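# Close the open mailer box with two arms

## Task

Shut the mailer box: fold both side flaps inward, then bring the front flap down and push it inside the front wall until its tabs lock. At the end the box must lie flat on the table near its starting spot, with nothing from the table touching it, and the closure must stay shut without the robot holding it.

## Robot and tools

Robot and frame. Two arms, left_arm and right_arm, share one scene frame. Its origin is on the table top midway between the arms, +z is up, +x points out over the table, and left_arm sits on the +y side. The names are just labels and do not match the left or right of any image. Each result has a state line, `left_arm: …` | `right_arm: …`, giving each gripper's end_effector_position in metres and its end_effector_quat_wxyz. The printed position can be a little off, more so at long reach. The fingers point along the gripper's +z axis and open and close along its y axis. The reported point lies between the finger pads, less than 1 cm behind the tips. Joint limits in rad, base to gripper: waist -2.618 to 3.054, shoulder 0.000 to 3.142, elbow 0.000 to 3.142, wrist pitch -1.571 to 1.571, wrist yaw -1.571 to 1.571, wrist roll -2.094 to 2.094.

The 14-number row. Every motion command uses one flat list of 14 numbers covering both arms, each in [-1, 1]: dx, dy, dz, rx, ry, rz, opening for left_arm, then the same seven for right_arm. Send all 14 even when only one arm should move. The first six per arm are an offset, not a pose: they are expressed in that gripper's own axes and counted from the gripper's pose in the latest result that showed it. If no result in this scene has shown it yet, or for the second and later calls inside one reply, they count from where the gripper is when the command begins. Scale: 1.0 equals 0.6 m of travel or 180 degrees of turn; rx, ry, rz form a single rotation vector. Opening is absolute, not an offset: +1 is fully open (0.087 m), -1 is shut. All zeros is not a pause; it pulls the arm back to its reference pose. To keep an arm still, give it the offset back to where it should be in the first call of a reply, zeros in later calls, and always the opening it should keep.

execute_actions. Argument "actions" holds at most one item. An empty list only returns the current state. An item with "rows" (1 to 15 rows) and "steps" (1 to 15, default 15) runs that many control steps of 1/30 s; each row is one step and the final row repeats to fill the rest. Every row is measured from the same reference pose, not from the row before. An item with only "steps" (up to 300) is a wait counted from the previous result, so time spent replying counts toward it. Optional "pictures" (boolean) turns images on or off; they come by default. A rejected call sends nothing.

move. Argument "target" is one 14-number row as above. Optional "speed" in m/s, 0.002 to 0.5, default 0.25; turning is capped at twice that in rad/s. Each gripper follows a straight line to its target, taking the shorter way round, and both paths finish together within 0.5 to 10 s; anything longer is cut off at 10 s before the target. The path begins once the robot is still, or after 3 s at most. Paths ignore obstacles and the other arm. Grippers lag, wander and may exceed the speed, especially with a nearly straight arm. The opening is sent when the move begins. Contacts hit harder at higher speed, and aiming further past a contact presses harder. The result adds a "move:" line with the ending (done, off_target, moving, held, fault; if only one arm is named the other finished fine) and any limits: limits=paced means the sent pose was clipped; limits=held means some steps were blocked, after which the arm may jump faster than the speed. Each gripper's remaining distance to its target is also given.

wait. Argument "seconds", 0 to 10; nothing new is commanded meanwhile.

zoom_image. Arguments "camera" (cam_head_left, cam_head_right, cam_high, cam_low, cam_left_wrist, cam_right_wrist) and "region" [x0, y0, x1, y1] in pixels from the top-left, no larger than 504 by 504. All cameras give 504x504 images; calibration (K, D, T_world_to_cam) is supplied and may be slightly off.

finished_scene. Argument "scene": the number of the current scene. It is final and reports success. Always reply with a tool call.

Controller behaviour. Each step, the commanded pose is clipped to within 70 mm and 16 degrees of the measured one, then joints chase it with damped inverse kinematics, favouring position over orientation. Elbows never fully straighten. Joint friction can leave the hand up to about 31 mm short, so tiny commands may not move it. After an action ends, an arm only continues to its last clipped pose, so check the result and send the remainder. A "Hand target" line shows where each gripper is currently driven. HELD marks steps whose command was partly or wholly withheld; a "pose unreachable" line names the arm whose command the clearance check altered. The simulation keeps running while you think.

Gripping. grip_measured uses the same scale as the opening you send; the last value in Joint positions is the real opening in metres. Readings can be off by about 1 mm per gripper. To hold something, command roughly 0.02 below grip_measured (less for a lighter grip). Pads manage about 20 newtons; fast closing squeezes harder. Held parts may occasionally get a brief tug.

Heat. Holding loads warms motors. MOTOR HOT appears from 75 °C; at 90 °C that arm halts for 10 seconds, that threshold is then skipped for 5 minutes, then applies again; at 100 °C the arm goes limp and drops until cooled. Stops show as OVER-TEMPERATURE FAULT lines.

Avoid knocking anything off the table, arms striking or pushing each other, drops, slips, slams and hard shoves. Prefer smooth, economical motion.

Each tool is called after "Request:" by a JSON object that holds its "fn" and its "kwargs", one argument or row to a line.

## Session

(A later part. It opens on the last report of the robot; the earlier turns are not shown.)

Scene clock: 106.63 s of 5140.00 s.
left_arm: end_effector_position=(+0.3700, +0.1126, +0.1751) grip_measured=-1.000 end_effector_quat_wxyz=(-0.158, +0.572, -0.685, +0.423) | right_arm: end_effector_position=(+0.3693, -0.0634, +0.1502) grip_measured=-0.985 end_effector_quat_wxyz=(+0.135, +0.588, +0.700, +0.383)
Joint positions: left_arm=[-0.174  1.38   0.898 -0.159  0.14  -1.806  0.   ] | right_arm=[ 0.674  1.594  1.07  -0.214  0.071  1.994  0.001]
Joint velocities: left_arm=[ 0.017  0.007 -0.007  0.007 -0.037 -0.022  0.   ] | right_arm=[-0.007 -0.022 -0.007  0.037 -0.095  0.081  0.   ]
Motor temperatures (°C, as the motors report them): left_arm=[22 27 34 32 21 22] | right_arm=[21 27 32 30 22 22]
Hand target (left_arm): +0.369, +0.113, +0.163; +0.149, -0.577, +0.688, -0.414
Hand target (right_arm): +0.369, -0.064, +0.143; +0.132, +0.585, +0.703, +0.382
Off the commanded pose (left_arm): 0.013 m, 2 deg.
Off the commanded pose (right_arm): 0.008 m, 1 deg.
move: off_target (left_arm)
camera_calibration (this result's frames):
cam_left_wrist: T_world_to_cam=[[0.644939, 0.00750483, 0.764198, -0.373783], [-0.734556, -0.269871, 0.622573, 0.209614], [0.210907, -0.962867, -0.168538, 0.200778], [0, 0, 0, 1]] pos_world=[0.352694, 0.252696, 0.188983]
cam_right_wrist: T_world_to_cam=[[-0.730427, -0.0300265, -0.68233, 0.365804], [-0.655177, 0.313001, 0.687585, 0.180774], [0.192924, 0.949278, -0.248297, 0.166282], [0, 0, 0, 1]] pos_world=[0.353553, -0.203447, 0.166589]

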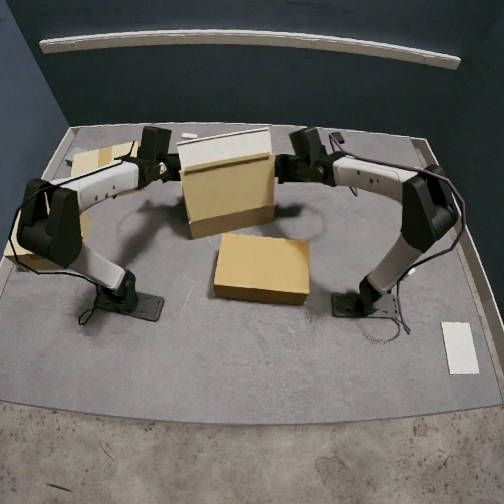

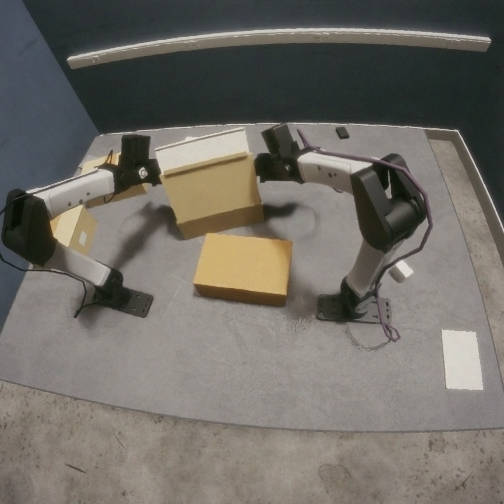

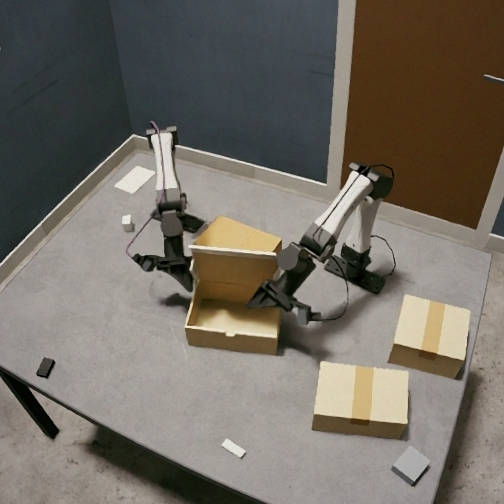

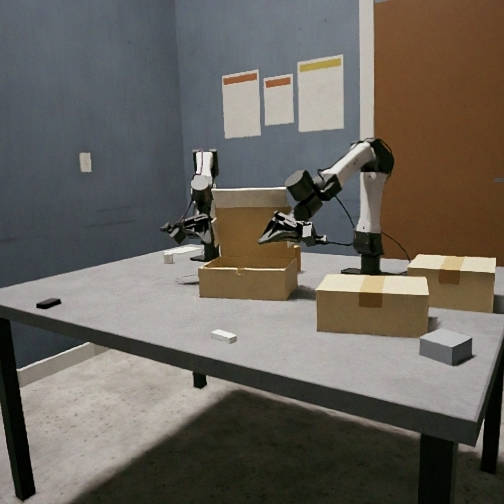

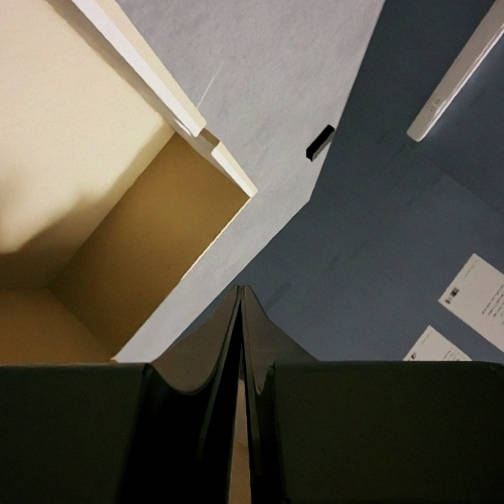

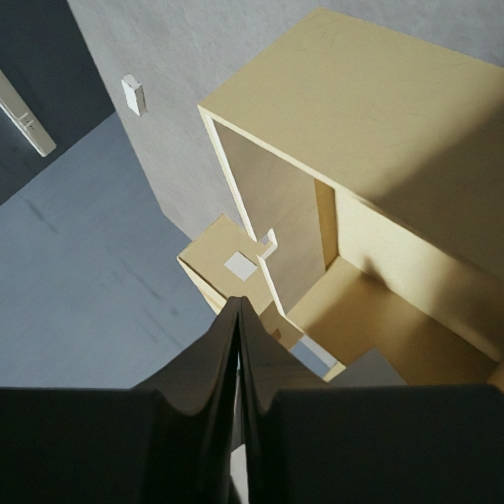

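Request:
{"fn": "move", "kwargs": {
  "target": [-0.15,0,-0.05,0,0,0,-1, -0.1,0,-0.03,0,0,0,-1],
  "speed": 0.1
}}

Request:
{"fn": "zoom_image", "kwargs": {
  "camera": "cam_high",
  "region": [130,230,330,370]
}}

Scene clock: 110.60 s of 5140.00 s.
left_arm: end_effector_position=(+0.3826, +0.2063, +0.1795) grip_measured=-1.000 end_effector_quat_wxyz=(-0.177, +0.563, -0.682, +0.432) | right_arm: end_effector_position=(+0.3755, -0.1226, +0.1417) grip_measured=-0.985 end_effector_quat_wxyz=(+0.132, +0.593, +0.700, +0.375)
Joint positions: left_arm=[ 0.17   1.351  0.88  -0.19   0.403 -1.578  0.   ] | right_arm=[ 0.502  1.513  0.97  -0.212 -0.053  1.885  0.001]
Joint velocities: left_arm=[ 0.002  0.012 -0.007 -0.007 -0.007  0.007  0.   ] | right_arm=[ 0.007  0.002  0.012 -0.066  0.051 -0.037 -0.   ]
Motor temperatures (°C, as the motors report them): left_arm=[22 28 34 32 21 22] | right_arm=[21 27 32 30 22 22]
Hand target (left_arm): +0.374, +0.208, +0.168; +0.162, -0.571, +0.686, -0.421
Hand target (right_arm): +0.373, -0.125, +0.146; +0.134, +0.588, +0.700, +0.383
Off the commanded pose (left_arm): 0.013 m, 3 deg.
Off the commanded pose (right_arm): 0.006 m, 1 deg.
move: off_target (left_arm)
camera_calibration (this result's frames):
cam_left_wrist: T_world_to_cam=[[0.609935, 0.00273944, 0.792447, -0.376746], [-0.760785, -0.277841, 0.586525, 0.259601], [0.221781, -0.960623, -0.16738, 0.284315], [0, 0, 0, 1]] pos_world=[0.364235, 0.34628, 0.193878]
cam_right_wrist: T_world_to_cam=[[-0.743177, -0.0289261, -0.668469, 0.365669], [-0.640182, 0.321253, 0.697828, 0.20311], [0.194562, 0.946552, -0.257266, 0.219536], [0, 0, 0, 1]] pos_world=[0.359071, -0.262474, 0.159181]

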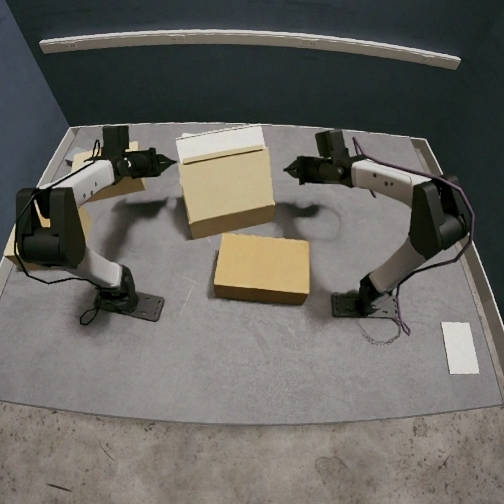

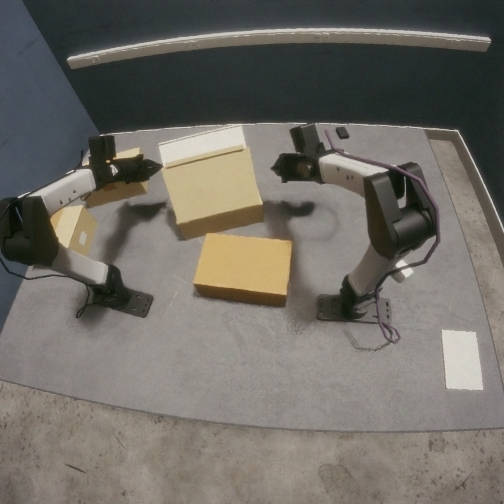

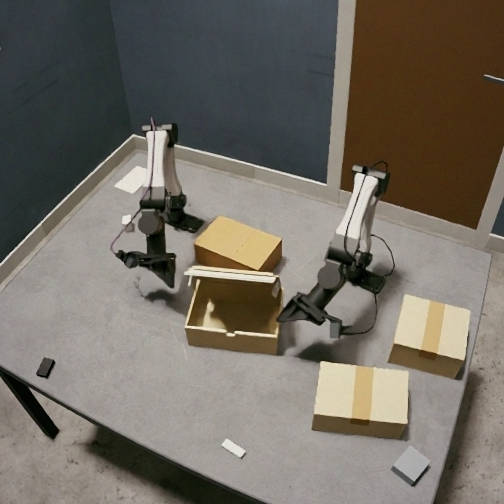

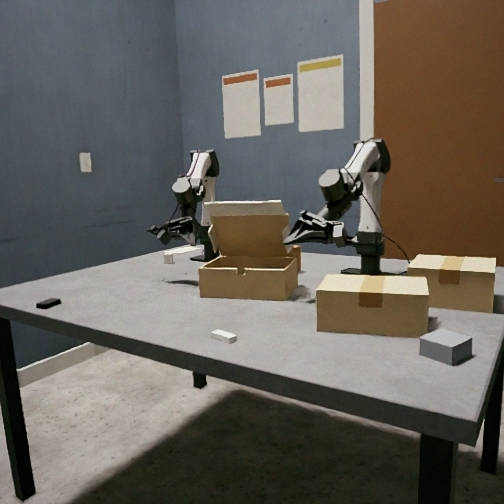

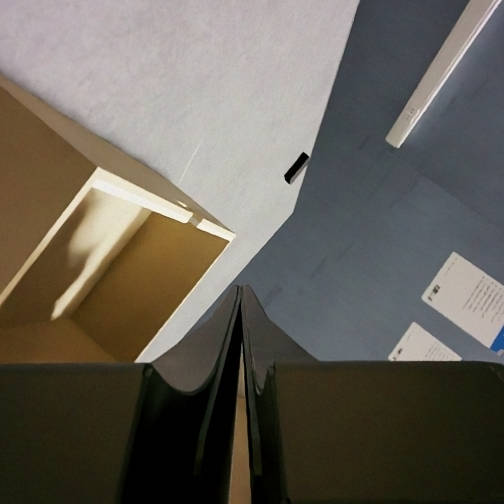

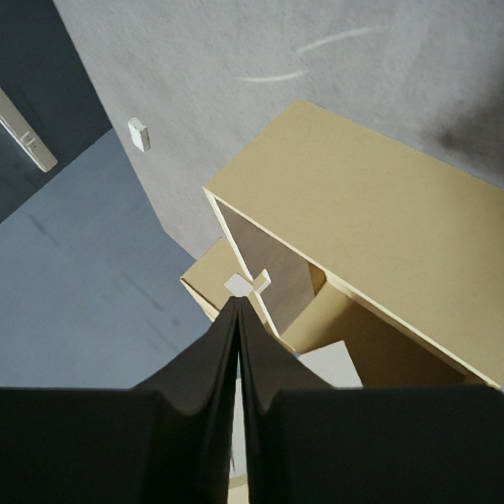

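Region (130, 230, 330, 370) of cam_high's 504x504 image, scaled by 2.520, with more detail than that image has; it fills the top 353 rows of this view, and the rest is white.

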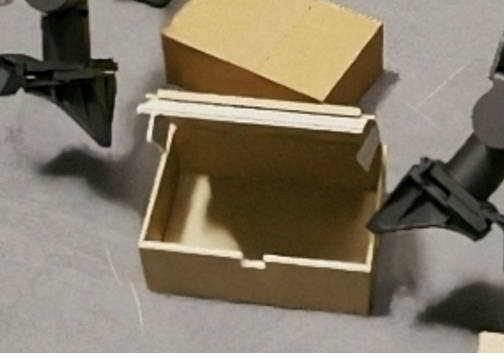

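Request:
{"fn": "move", "kwargs": {
  "target": [-0.102,0.14,0.115,0,0,0,-1, -0.006,-0.17,0.023,0,0,0,-1],
  "speed": 0.12
}}

Request:
{"fn": "move", "kwargs": {
  "target": [0.138,0,0.0585,0,0,0,-1, 0,0,0,0,0,0,-1],
  "speed": 0.05
}}

Scene clock: 119.10 s of 5140.00 s.
left_arm: end_effector_position=(+0.4008, +0.2326, +0.0643) grip_measured=-1.000 end_effector_quat_wxyz=(-0.176, +0.564, -0.682, +0.432) | right_arm: end_effector_position=(+0.3117, -0.1232, +0.0561) grip_measured=-0.985 end_effector_quat_wxyz=(+0.129, +0.594, +0.707, +0.362)
Joint positions: left_arm=[ 0.262  1.676  0.665  0.322  0.474 -1.515  0.   ] | right_arm=[0.615 1.476 0.576 0.118 0.028 1.957 0.001]
Joint velocities: left_arm=[ 0.007  0.017  0.002  0.007  0.037 -0.037  0.   ] | right_arm=[ 0.007  0.017  0.007 -0.022 -0.051  0.051  0.   ]
Motor temperatures (°C, as the motors report them): left_arm=[22 28 34 32 21 22] | right_arm=[21 28 32 31 22 22]
Hand target (left_arm): +0.399, +0.235, +0.058; +0.178, -0.563, +0.682, -0.431
Hand target (right_arm): +0.311, -0.122, +0.062; +0.132, +0.593, +0.701, +0.374
Off the commanded pose (left_arm): 0.006 m, 0 deg.
Off the commanded pose (right_arm): 0.006 m, 2 deg.
After step 90, 3.83 s passed at rest.
move: done
camera_calibration (this result's frames):
cam_left_wrist: T_world_to_cam=[[0.611314, 0.00259669, 0.791384, -0.296994], [-0.759667, -0.278358, 0.587727, 0.347882], [0.221814, -0.960474, -0.168192, 0.286229], [0, 0, 0, 1]] pos_world=[0.382341, 0.372522, 0.0787184]
cam_right_wrist: T_world_to_cam=[[-0.757399, -0.0442661, -0.65145, 0.26261], [-0.626319, 0.331291, 0.70567, 0.218747], [0.184582, 0.94249, -0.278644, 0.214238], [0, 0, 0, 1]] pos_world=[0.296361, -0.262761, 0.0764102]

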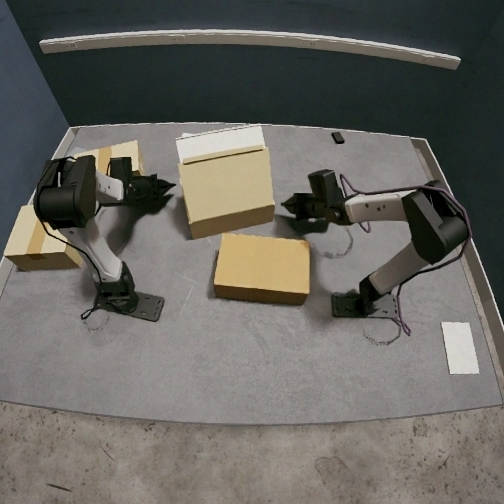

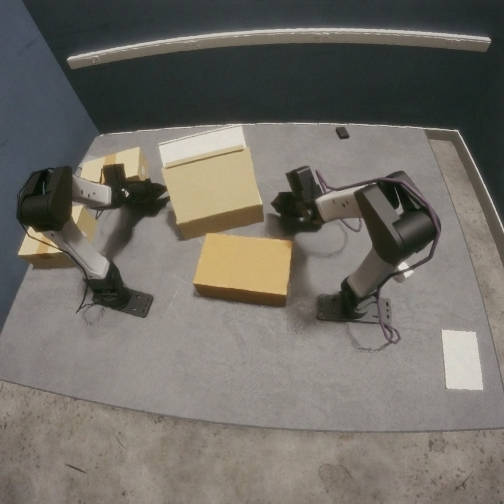

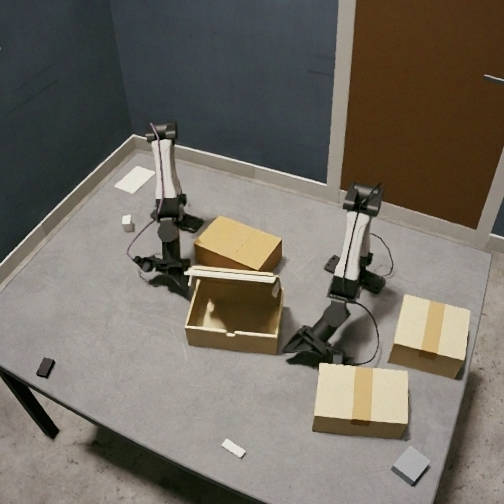

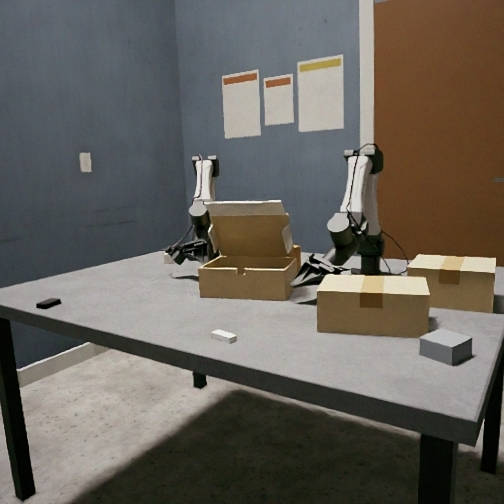

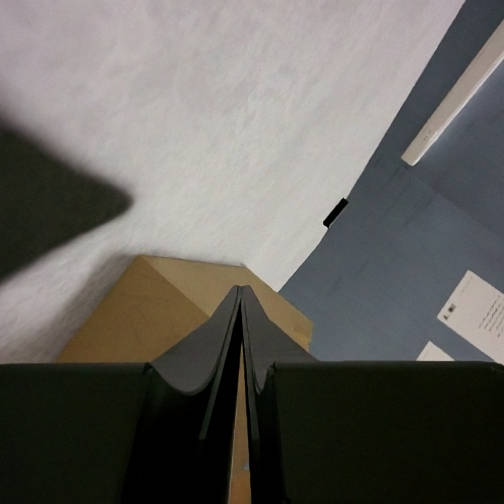

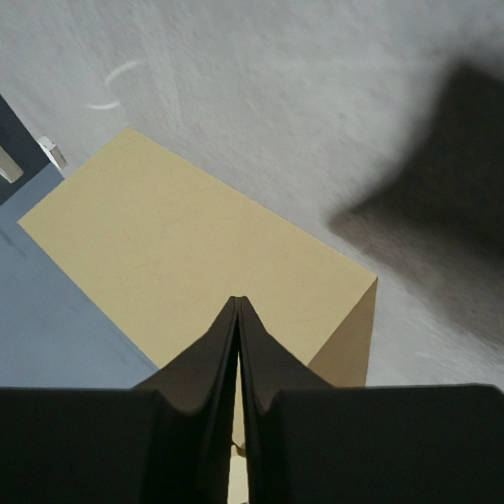

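Scene clock: 121.17 s of 5140.00 s.
left_arm: end_effector_position=(+0.4084, +0.1610, +0.0688) grip_measured=-1.000 end_effector_quat_wxyz=(-0.201, +0.580, -0.667, +0.423) | right_arm: end_effector_position=(+0.3151, -0.1289, +0.0543) grip_measured=-0.985 end_effector_quat_wxyz=(+0.141, +0.600, +0.703, +0.355)
Joint positions: left_arm=[-0.021  1.676  0.665  0.403  0.184 -1.716  0.   ] | right_arm=[0.612 1.476 0.576 0.112 0.058 1.957 0.001]
Joint velocities: left_arm=[-0.017  0.007 -0.002  0.081 -0.022 -0.007  0.   ] | right_arm=[-0.002 -0.002  0.017  0.022  0.007  0.007  0.   ]
Motor temperatures (°C, as the motors report them): left_arm=[22 28 33 32 21 22] | right_arm=[21 28 32 31 22 22]
Hand target (left_arm): +0.402, +0.142, +0.066; +0.173, -0.565, +0.680, -0.433
Hand target (right_arm): +0.312, -0.123, +0.056; +0.129, +0.594, +0.707, +0.362
Off the commanded pose (left_arm): 0.020 m, 4 deg.
Off the commanded pose (right_arm): 0.007 m, 2 deg.
move: off_target (left_arm)
camera_calibration (this result's frames):
cam_left_wrist: T_world_to_cam=[[0.597899, 0.0242221, 0.801206, -0.303706], [-0.749201, -0.338481, 0.569323, 0.337778], [0.284983, -0.940662, -0.18423, 0.188653], [0, 0, 0, 1]] pos_world=[0.380886, 0.299146, 0.0857819]
cam_right_wrist: T_world_to_cam=[[-0.754173, -0.0393689, -0.655495, 0.263625], [-0.622398, 0.361143, 0.694403, 0.22718], [0.209389, 0.931679, -0.296867, 0.210238], [0, 0, 0, 1]] pos_world=[0.296194, -0.26754, 0.0774634]

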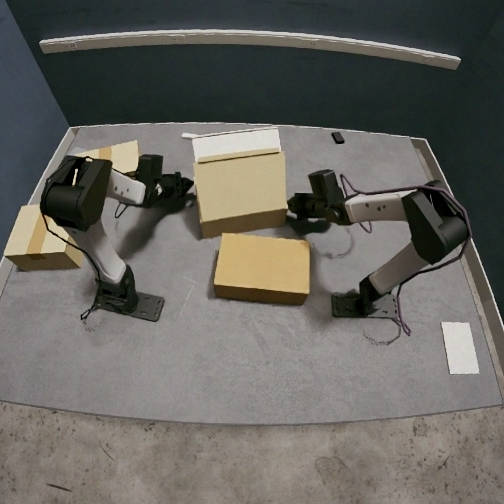

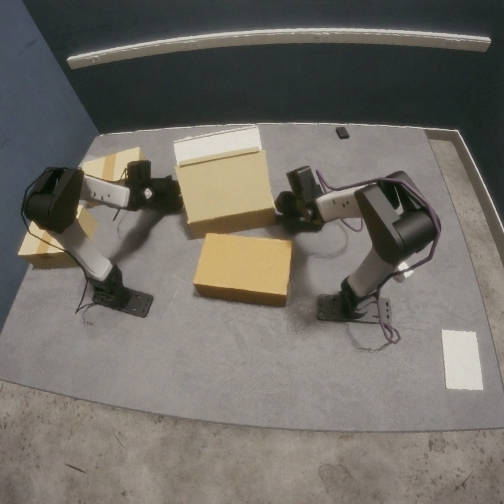

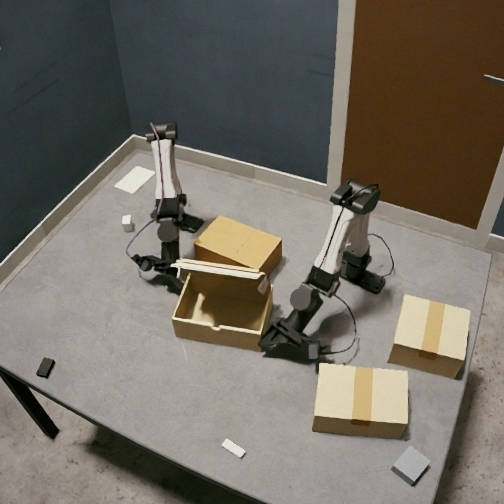

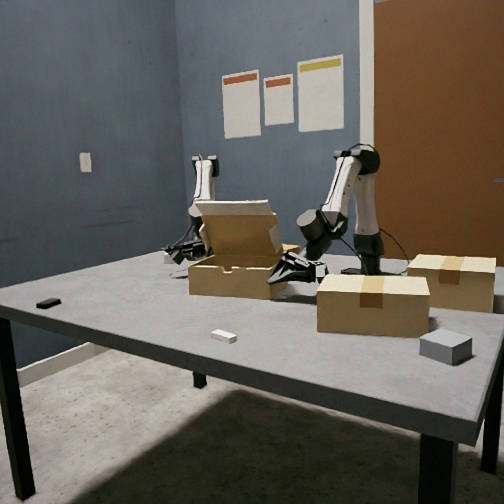

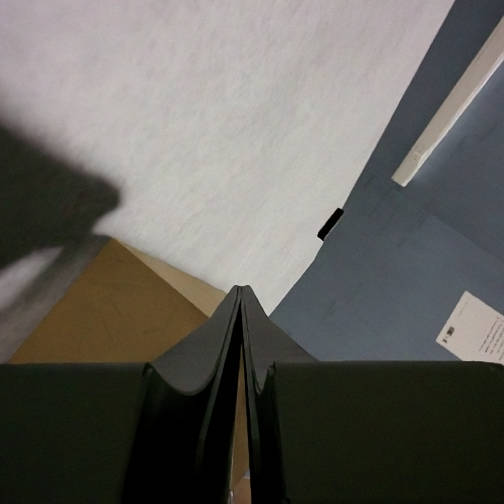

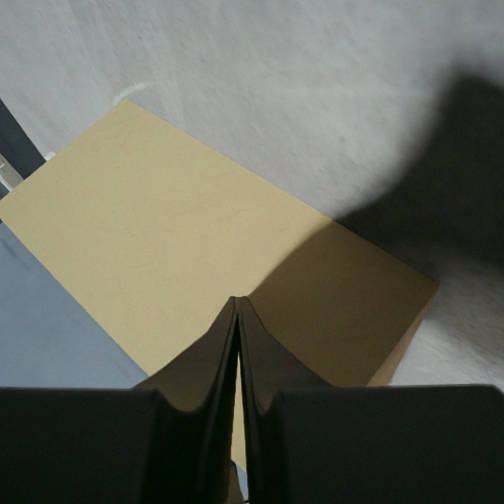

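Request:
{"fn": "move", "kwargs": {
  "target": [0.003,-0.041,0.058,0,0,0,-1, 0.02,0,0.008,0,0,0,-1],
  "speed": 0.04
}}

Scene clock: 124.57 s of 5140.00 s.
left_arm: end_effector_position=(+0.4507, +0.1544, +0.0776) grip_measured=-1.000 end_effector_quat_wxyz=(-0.214, +0.576, -0.660, +0.433) | right_arm: end_effector_position=(+0.3104, -0.1229, +0.0500) grip_measured=-0.985 end_effector_quat_wxyz=(+0.142, +0.600, +0.705, +0.350)
Joint positions: left_arm=[-0.021  1.796  0.823  0.4    0.174 -1.719  0.   ] | right_arm=[0.644 1.488 0.576 0.112 0.083 1.976 0.001]
Joint velocities: left_arm=[-0.017  0.027 -0.017  0.095  0.007  0.022  0.   ] | right_arm=[-0.022 -0.012  0.002 -0.095 -0.081 -0.037 -0.001]
Motor temperatures (°C, as the motors report them): left_arm=[22 28 33 32 21 22] | right_arm=[21 28 32 31 22 22]
Hand target (left_arm): +0.449, +0.149, +0.069; +0.201, -0.580, +0.667, -0.423
Hand target (right_arm): +0.315, -0.116, +0.054; +0.142, +0.600, +0.703, +0.355
Off the commanded pose (left_arm): 0.010 m, 2 deg.
Off the commanded pose (right_arm): 0.009 m, 1 deg.
move: done
camera_calibration (this result's frames):
cam_left_wrist: T_world_to_cam=[[0.569271, 0.0323192, 0.821515, -0.325852], [-0.765597, -0.343353, 0.544031, 0.372359], [0.299652, -0.93865, -0.170718, 0.16398], [0, 0, 0, 1]] pos_world=[0.421438, 0.292302, 0.0931112]
cam_right_wrist: T_world_to_cam=[[-0.758197, -0.0470145, -0.650329, 0.257502], [-0.618504, 0.367547, 0.694523, 0.224719], [0.206374, 0.928816, -0.307752, 0.205482], [0, 0, 0, 1]] pos_world=[0.291821, -0.261343, 0.0746259]

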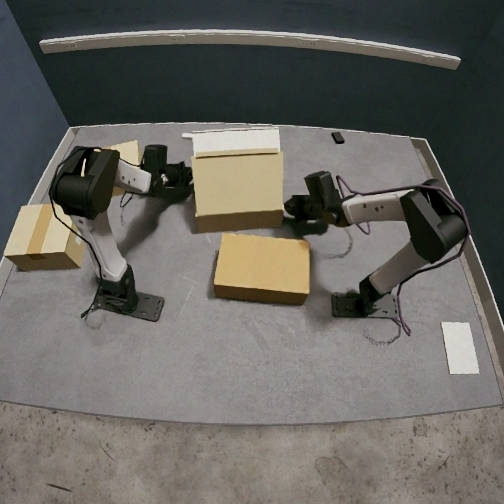

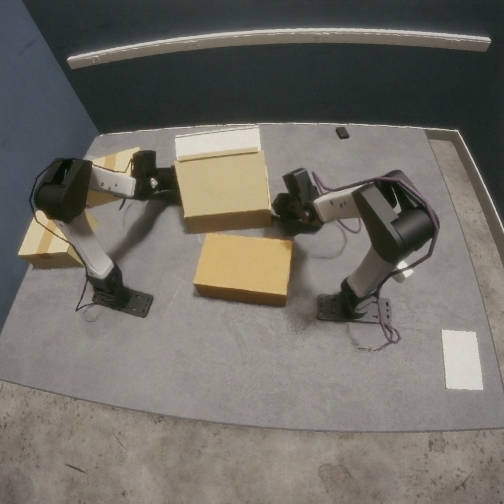

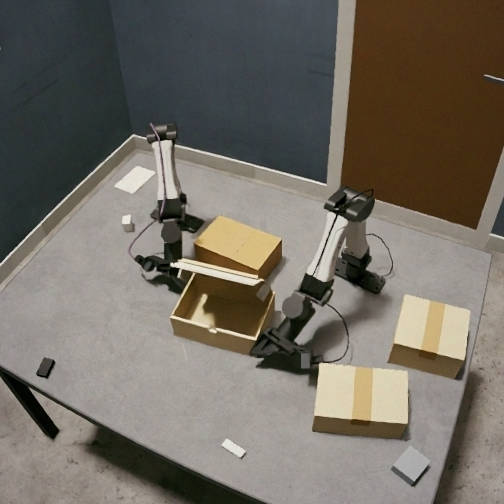

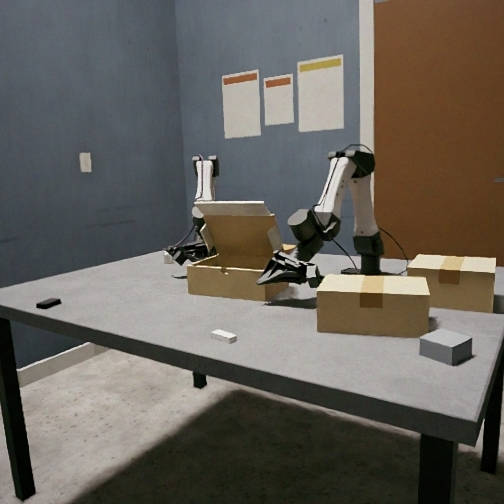

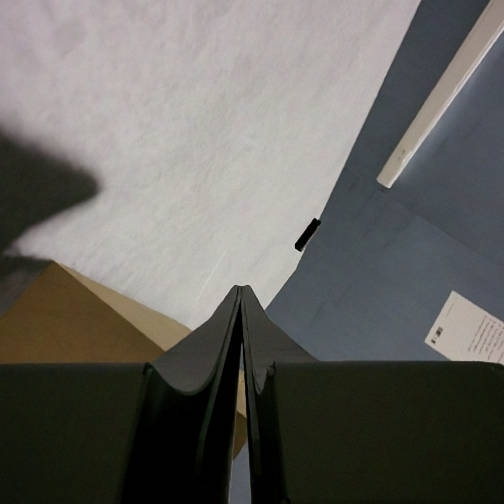

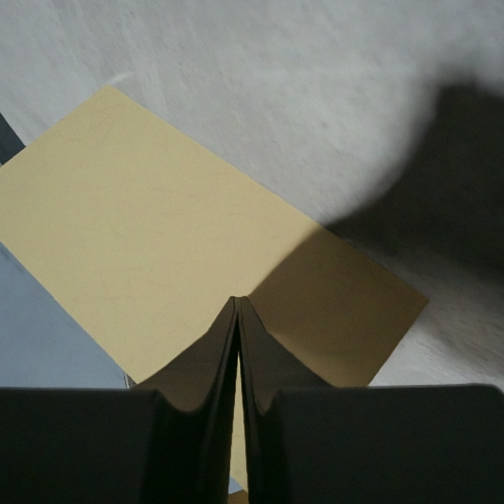

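Request:
{"fn": "move", "kwargs": {
  "target": [0.017,-0.061,-0.125,-0.233,0.069,0.458,0, -0.044,0.188,-0.071,0,0,0,-1],
  "speed": 0.15
}}

Scene clock: 138.03 s of 5140.00 s.
left_arm: end_effector_position=(+0.4137, +0.1718, +0.1550) grip_measured=+0.000 end_effector_quat_wxyz=(+0.183, -0.007, +0.983, -0.015) | right_arm: end_effector_position=(+0.3700, -0.1574, +0.1400) grip_measured=-0.985 end_effector_quat_wxyz=(+0.139, +0.604, +0.705, +0.344)
Joint positions: left_arm=[-0.167  2.036  2.01  -1.186 -0.093 -0.332  0.044] | right_arm=[ 0.424  1.458  0.961 -0.316 -0.069  1.823  0.001]
Joint velocities: left_arm=[ 0.032 -0.012 -0.002 -0.037  0.022  0.037  0.001] | right_arm=[ 0.007 -0.002  0.017 -0.022 -0.066 -0.095 -0.001]
Motor temperatures (°C, as the motors report them): left_arm=[22 30 34 31 21 22] | right_arm=[21 28 32 30 22 22]
Hand target (left_arm): +0.411, +0.171, +0.149; +0.169, +0.000, +0.986, -0.007
Hand target (right_arm): +0.373, -0.158, +0.149; +0.142, +0.600, +0.705, +0.351
Off the commanded pose (left_arm): 0.006 m, 2 deg.
Off the commanded pose (right_arm): 0.011 m, 1 deg.
After step 90, 4.50 s passed at rest.
move: off_target (right_arm)
camera_calibration (this result's frames):
cam_left_wrist: T_world_to_cam=[[-0.000694529, -0.999428, 0.0338155, 0.166239], [-0.867956, 0.0173966, 0.496336, 0.295618], [-0.49664, -0.0290057, -0.867472, 0.485777], [0, 0, 0, 1]] pos_world=[0.497955, 0.175091, 0.269051]
cam_right_wrist: T_world_to_cam=[[-0.767415, -0.045694, -0.63952, 0.361732], [-0.60727, 0.371761, 0.702152, 0.207169], [0.205665, 0.927203, -0.313044, 0.253701], [0, 0, 0, 1]] pos_world=[0.351229, -0.295721, 0.165291]

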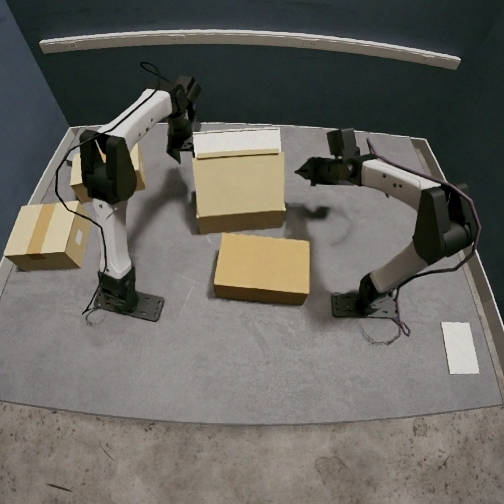

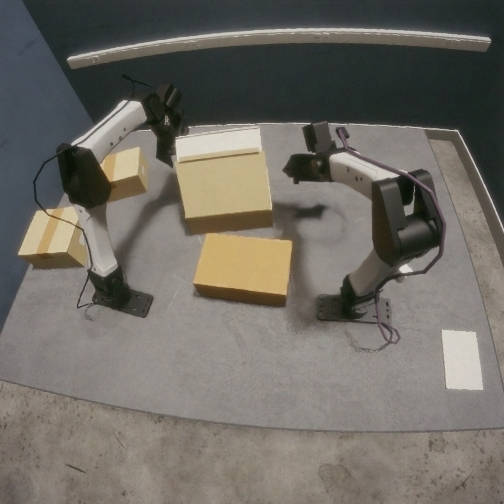

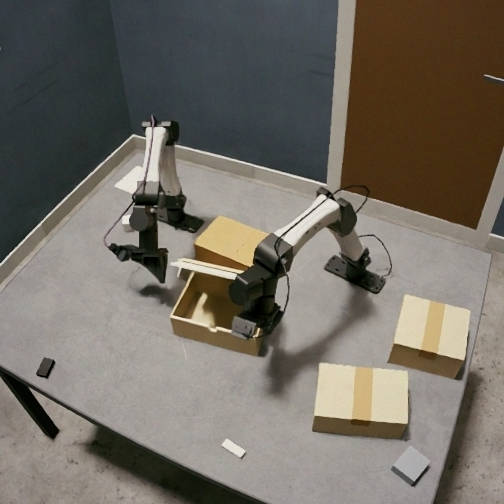

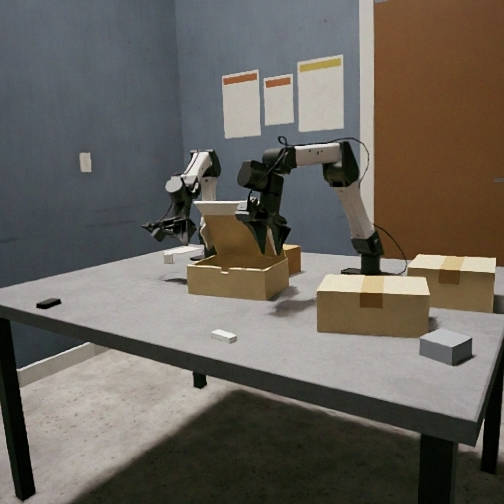

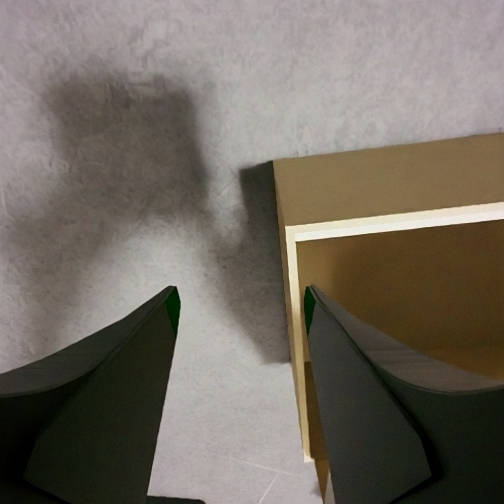

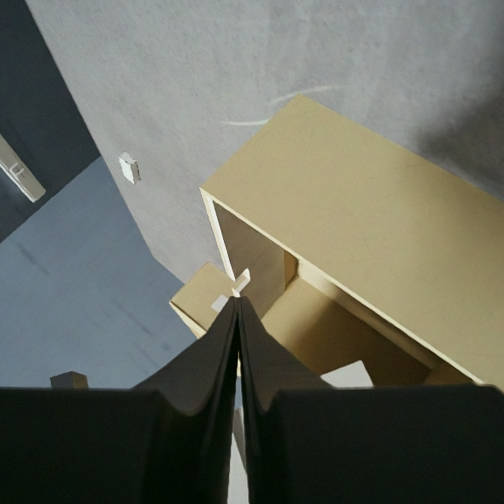

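Request:
{"fn": "move", "kwargs": {
  "target": [0.03,0,0.078,0,0,0,0, 0,0,0,0,0,0,-1],
  "speed": 0.1
}}

Request:
{"fn": "move", "kwargs": {
  "target": [0,-0.04,0,0,0,0,0, 0,0,0,0,0,0,-1],
  "speed": 0.05
}}

Scene clock: 141.50 s of 5140.00 s.
left_arm: end_effector_position=(+0.4172, +0.1707, +0.1120) grip_measured=+0.000 end_effector_quat_wxyz=(+0.189, -0.007, +0.982, -0.017) | right_arm: end_effector_position=(+0.3699, -0.1574, +0.1399) grip_measured=-0.985 end_effector_quat_wxyz=(+0.138, +0.604, +0.706, +0.344)
Joint positions: left_arm=[-0.167  2.015  1.805 -0.989 -0.093 -0.332  0.044] | right_arm=[ 0.424  1.458  0.961 -0.317 -0.069  1.823  0.001]
Joint velocities: left_arm=[ 0.007  0.007 -0.007  0.051 -0.095  0.007 -0.001] | right_arm=[ 0.002 -0.022 -0.002  0.022  0.022 -0.095  0.   ]
Motor temperatures (°C, as the motors report them): left_arm=[22 31 34 31 21 22] | right_arm=[21 28 32 30 22 22]
Hand target (left_arm): +0.414, +0.170, +0.105; +0.183, -0.007, +0.983, -0.015
Hand target (right_arm): +0.370, -0.157, +0.140; +0.139, +0.604, +0.705, +0.344
Off the commanded pose (left_arm): 0.008 m, 1 deg.
Off the commanded pose (right_arm): 0.000 m, 0 deg.
move: done
camera_calibration (this result's frames):
cam_left_wrist: T_world_to_cam=[[-0.00168218, -0.999307, 0.0371977, 0.166594], [-0.873677, 0.0195655, 0.486112, 0.323172], [-0.486503, -0.0316811, -0.873104, 0.447044], [0, 0, 0, 1]] pos_world=[0.500117, 0.174318, 0.227021]
cam_right_wrist: T_world_to_cam=[[-0.767868, -0.0458745, -0.638963, 0.361612], [-0.606772, 0.371959, 0.702477, 0.207009], [0.205443, 0.927115, -0.313451, 0.253854], [0, 0, 0, 1]] pos_world=[0.351125, -0.295762, 0.165208]

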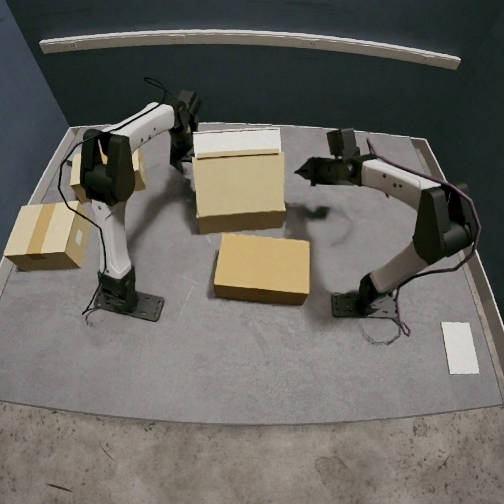

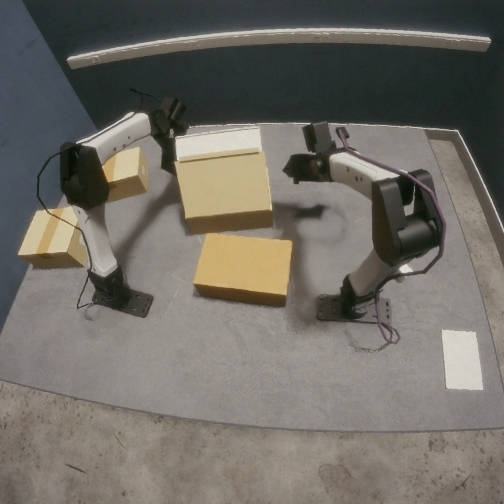

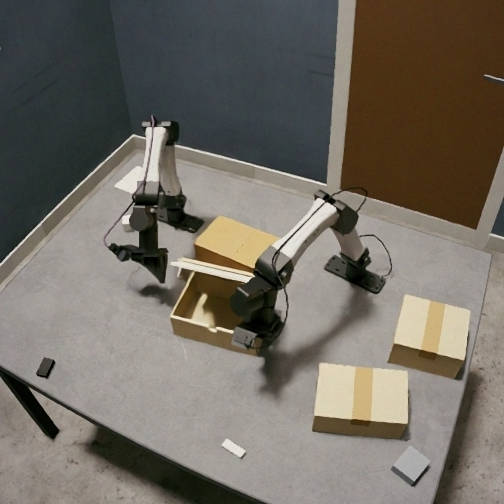

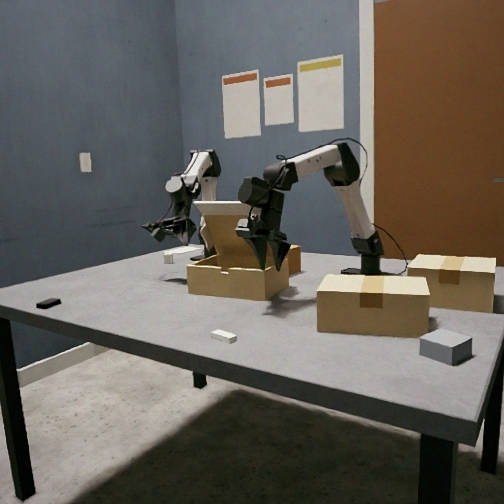

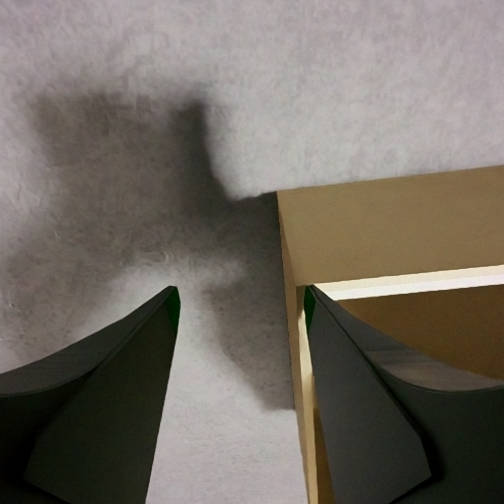

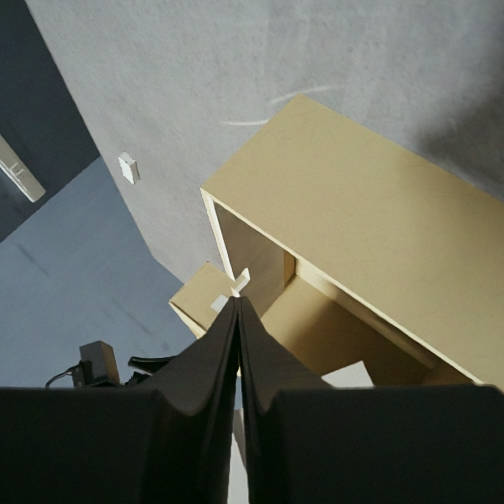

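Scene clock: 142.33 s of 5140.00 s.
left_arm: end_effector_position=(+0.4204, +0.1477, +0.1181) grip_measured=+0.000 end_effector_quat_wxyz=(+0.201, -0.007, +0.979, -0.025) | right_arm: end_effector_position=(+0.3699, -0.1574, +0.1399) grip_measured=-0.985 end_effector_quat_wxyz=(+0.138, +0.604, +0.706, +0.344)
Joint positions: left_arm=[-0.214  2.035  1.851 -0.992 -0.105 -0.375  0.044] | right_arm=[ 0.424  1.458  0.961 -0.317 -0.069  1.823  0.001]
Joint velocities: left_arm=[-0.002  0.007  0.007  0.007  0.066 -0.037 -0.001] | right_arm=[ 0.012  0.002  0.012 -0.022 -0.022  0.037  0.   ]
Motor temperatures (°C, as the motors report them): left_arm=[22 31 34 31 21 22] | right_arm=[21 28 32 30 22 22]
Hand target (left_arm): +0.418, +0.147, +0.113; +0.189, -0.007, +0.982, -0.018
Hand target (right_arm): +0.370, -0.157, +0.140; +0.138, +0.604, +0.706, +0.344
Off the commanded pose (left_arm): 0.006 m, 2 deg.
Off the commanded pose (right_arm): 0.000 m, 0 deg.
move: done
camera_calibration (this result's frames):
cam_left_wrist: T_world_to_cam=[[-0.00501453, -0.998649, 0.0517111, 0.142959], [-0.885582, 0.028453, 0.46361, 0.329845], [-0.464455, -0.0434697, -0.884529, 0.447019], [0, 0, 0, 1]] pos_world=[0.500442, 0.152812, 0.23509]
cam_right_wrist: T_world_to_cam=[[-0.767868, -0.0458745, -0.638963, 0.361612], [-0.606772, 0.371959, 0.702477, 0.207009], [0.205443, 0.927115, -0.313451, 0.253854], [0, 0, 0, 1]] pos_world=[0.351125, -0.295762, 0.165208]

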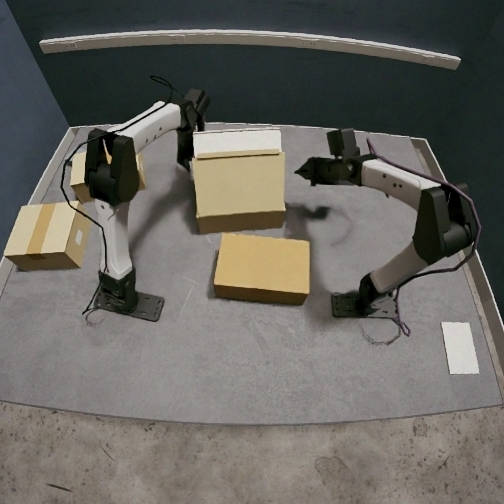

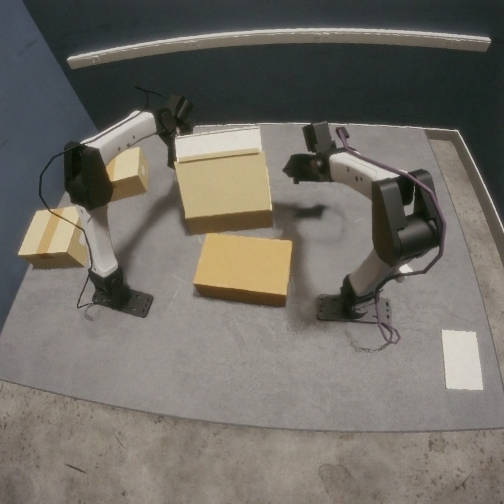

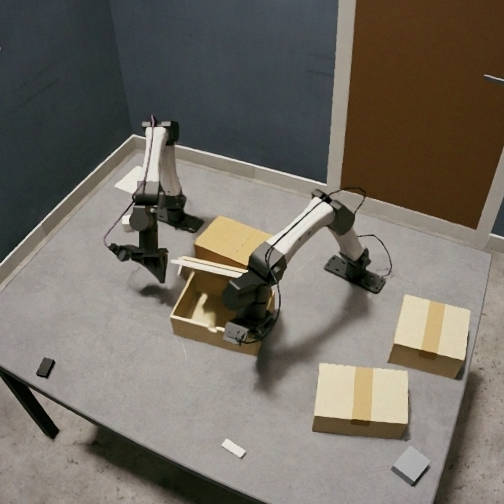

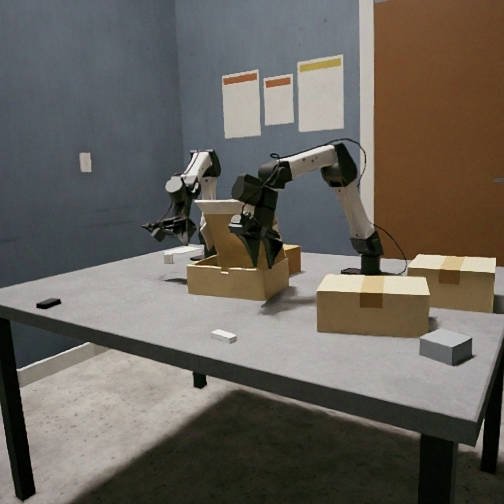

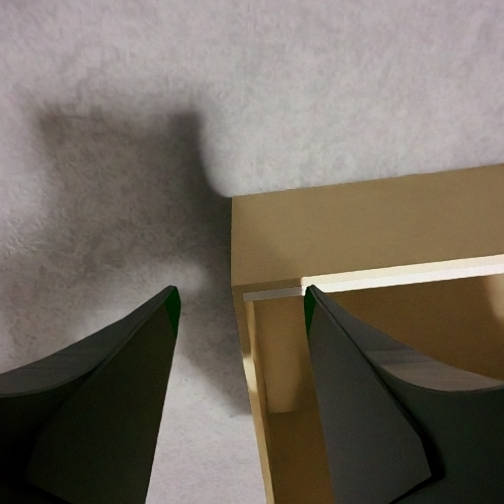

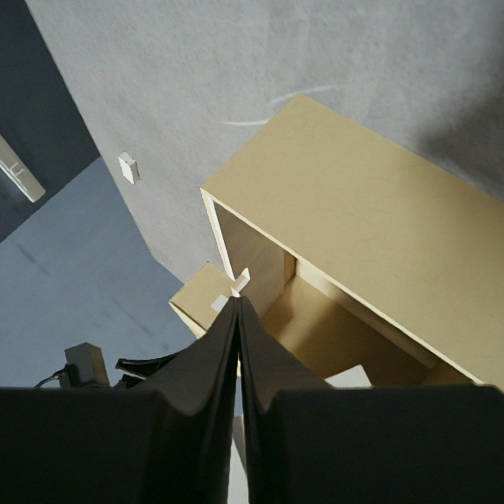

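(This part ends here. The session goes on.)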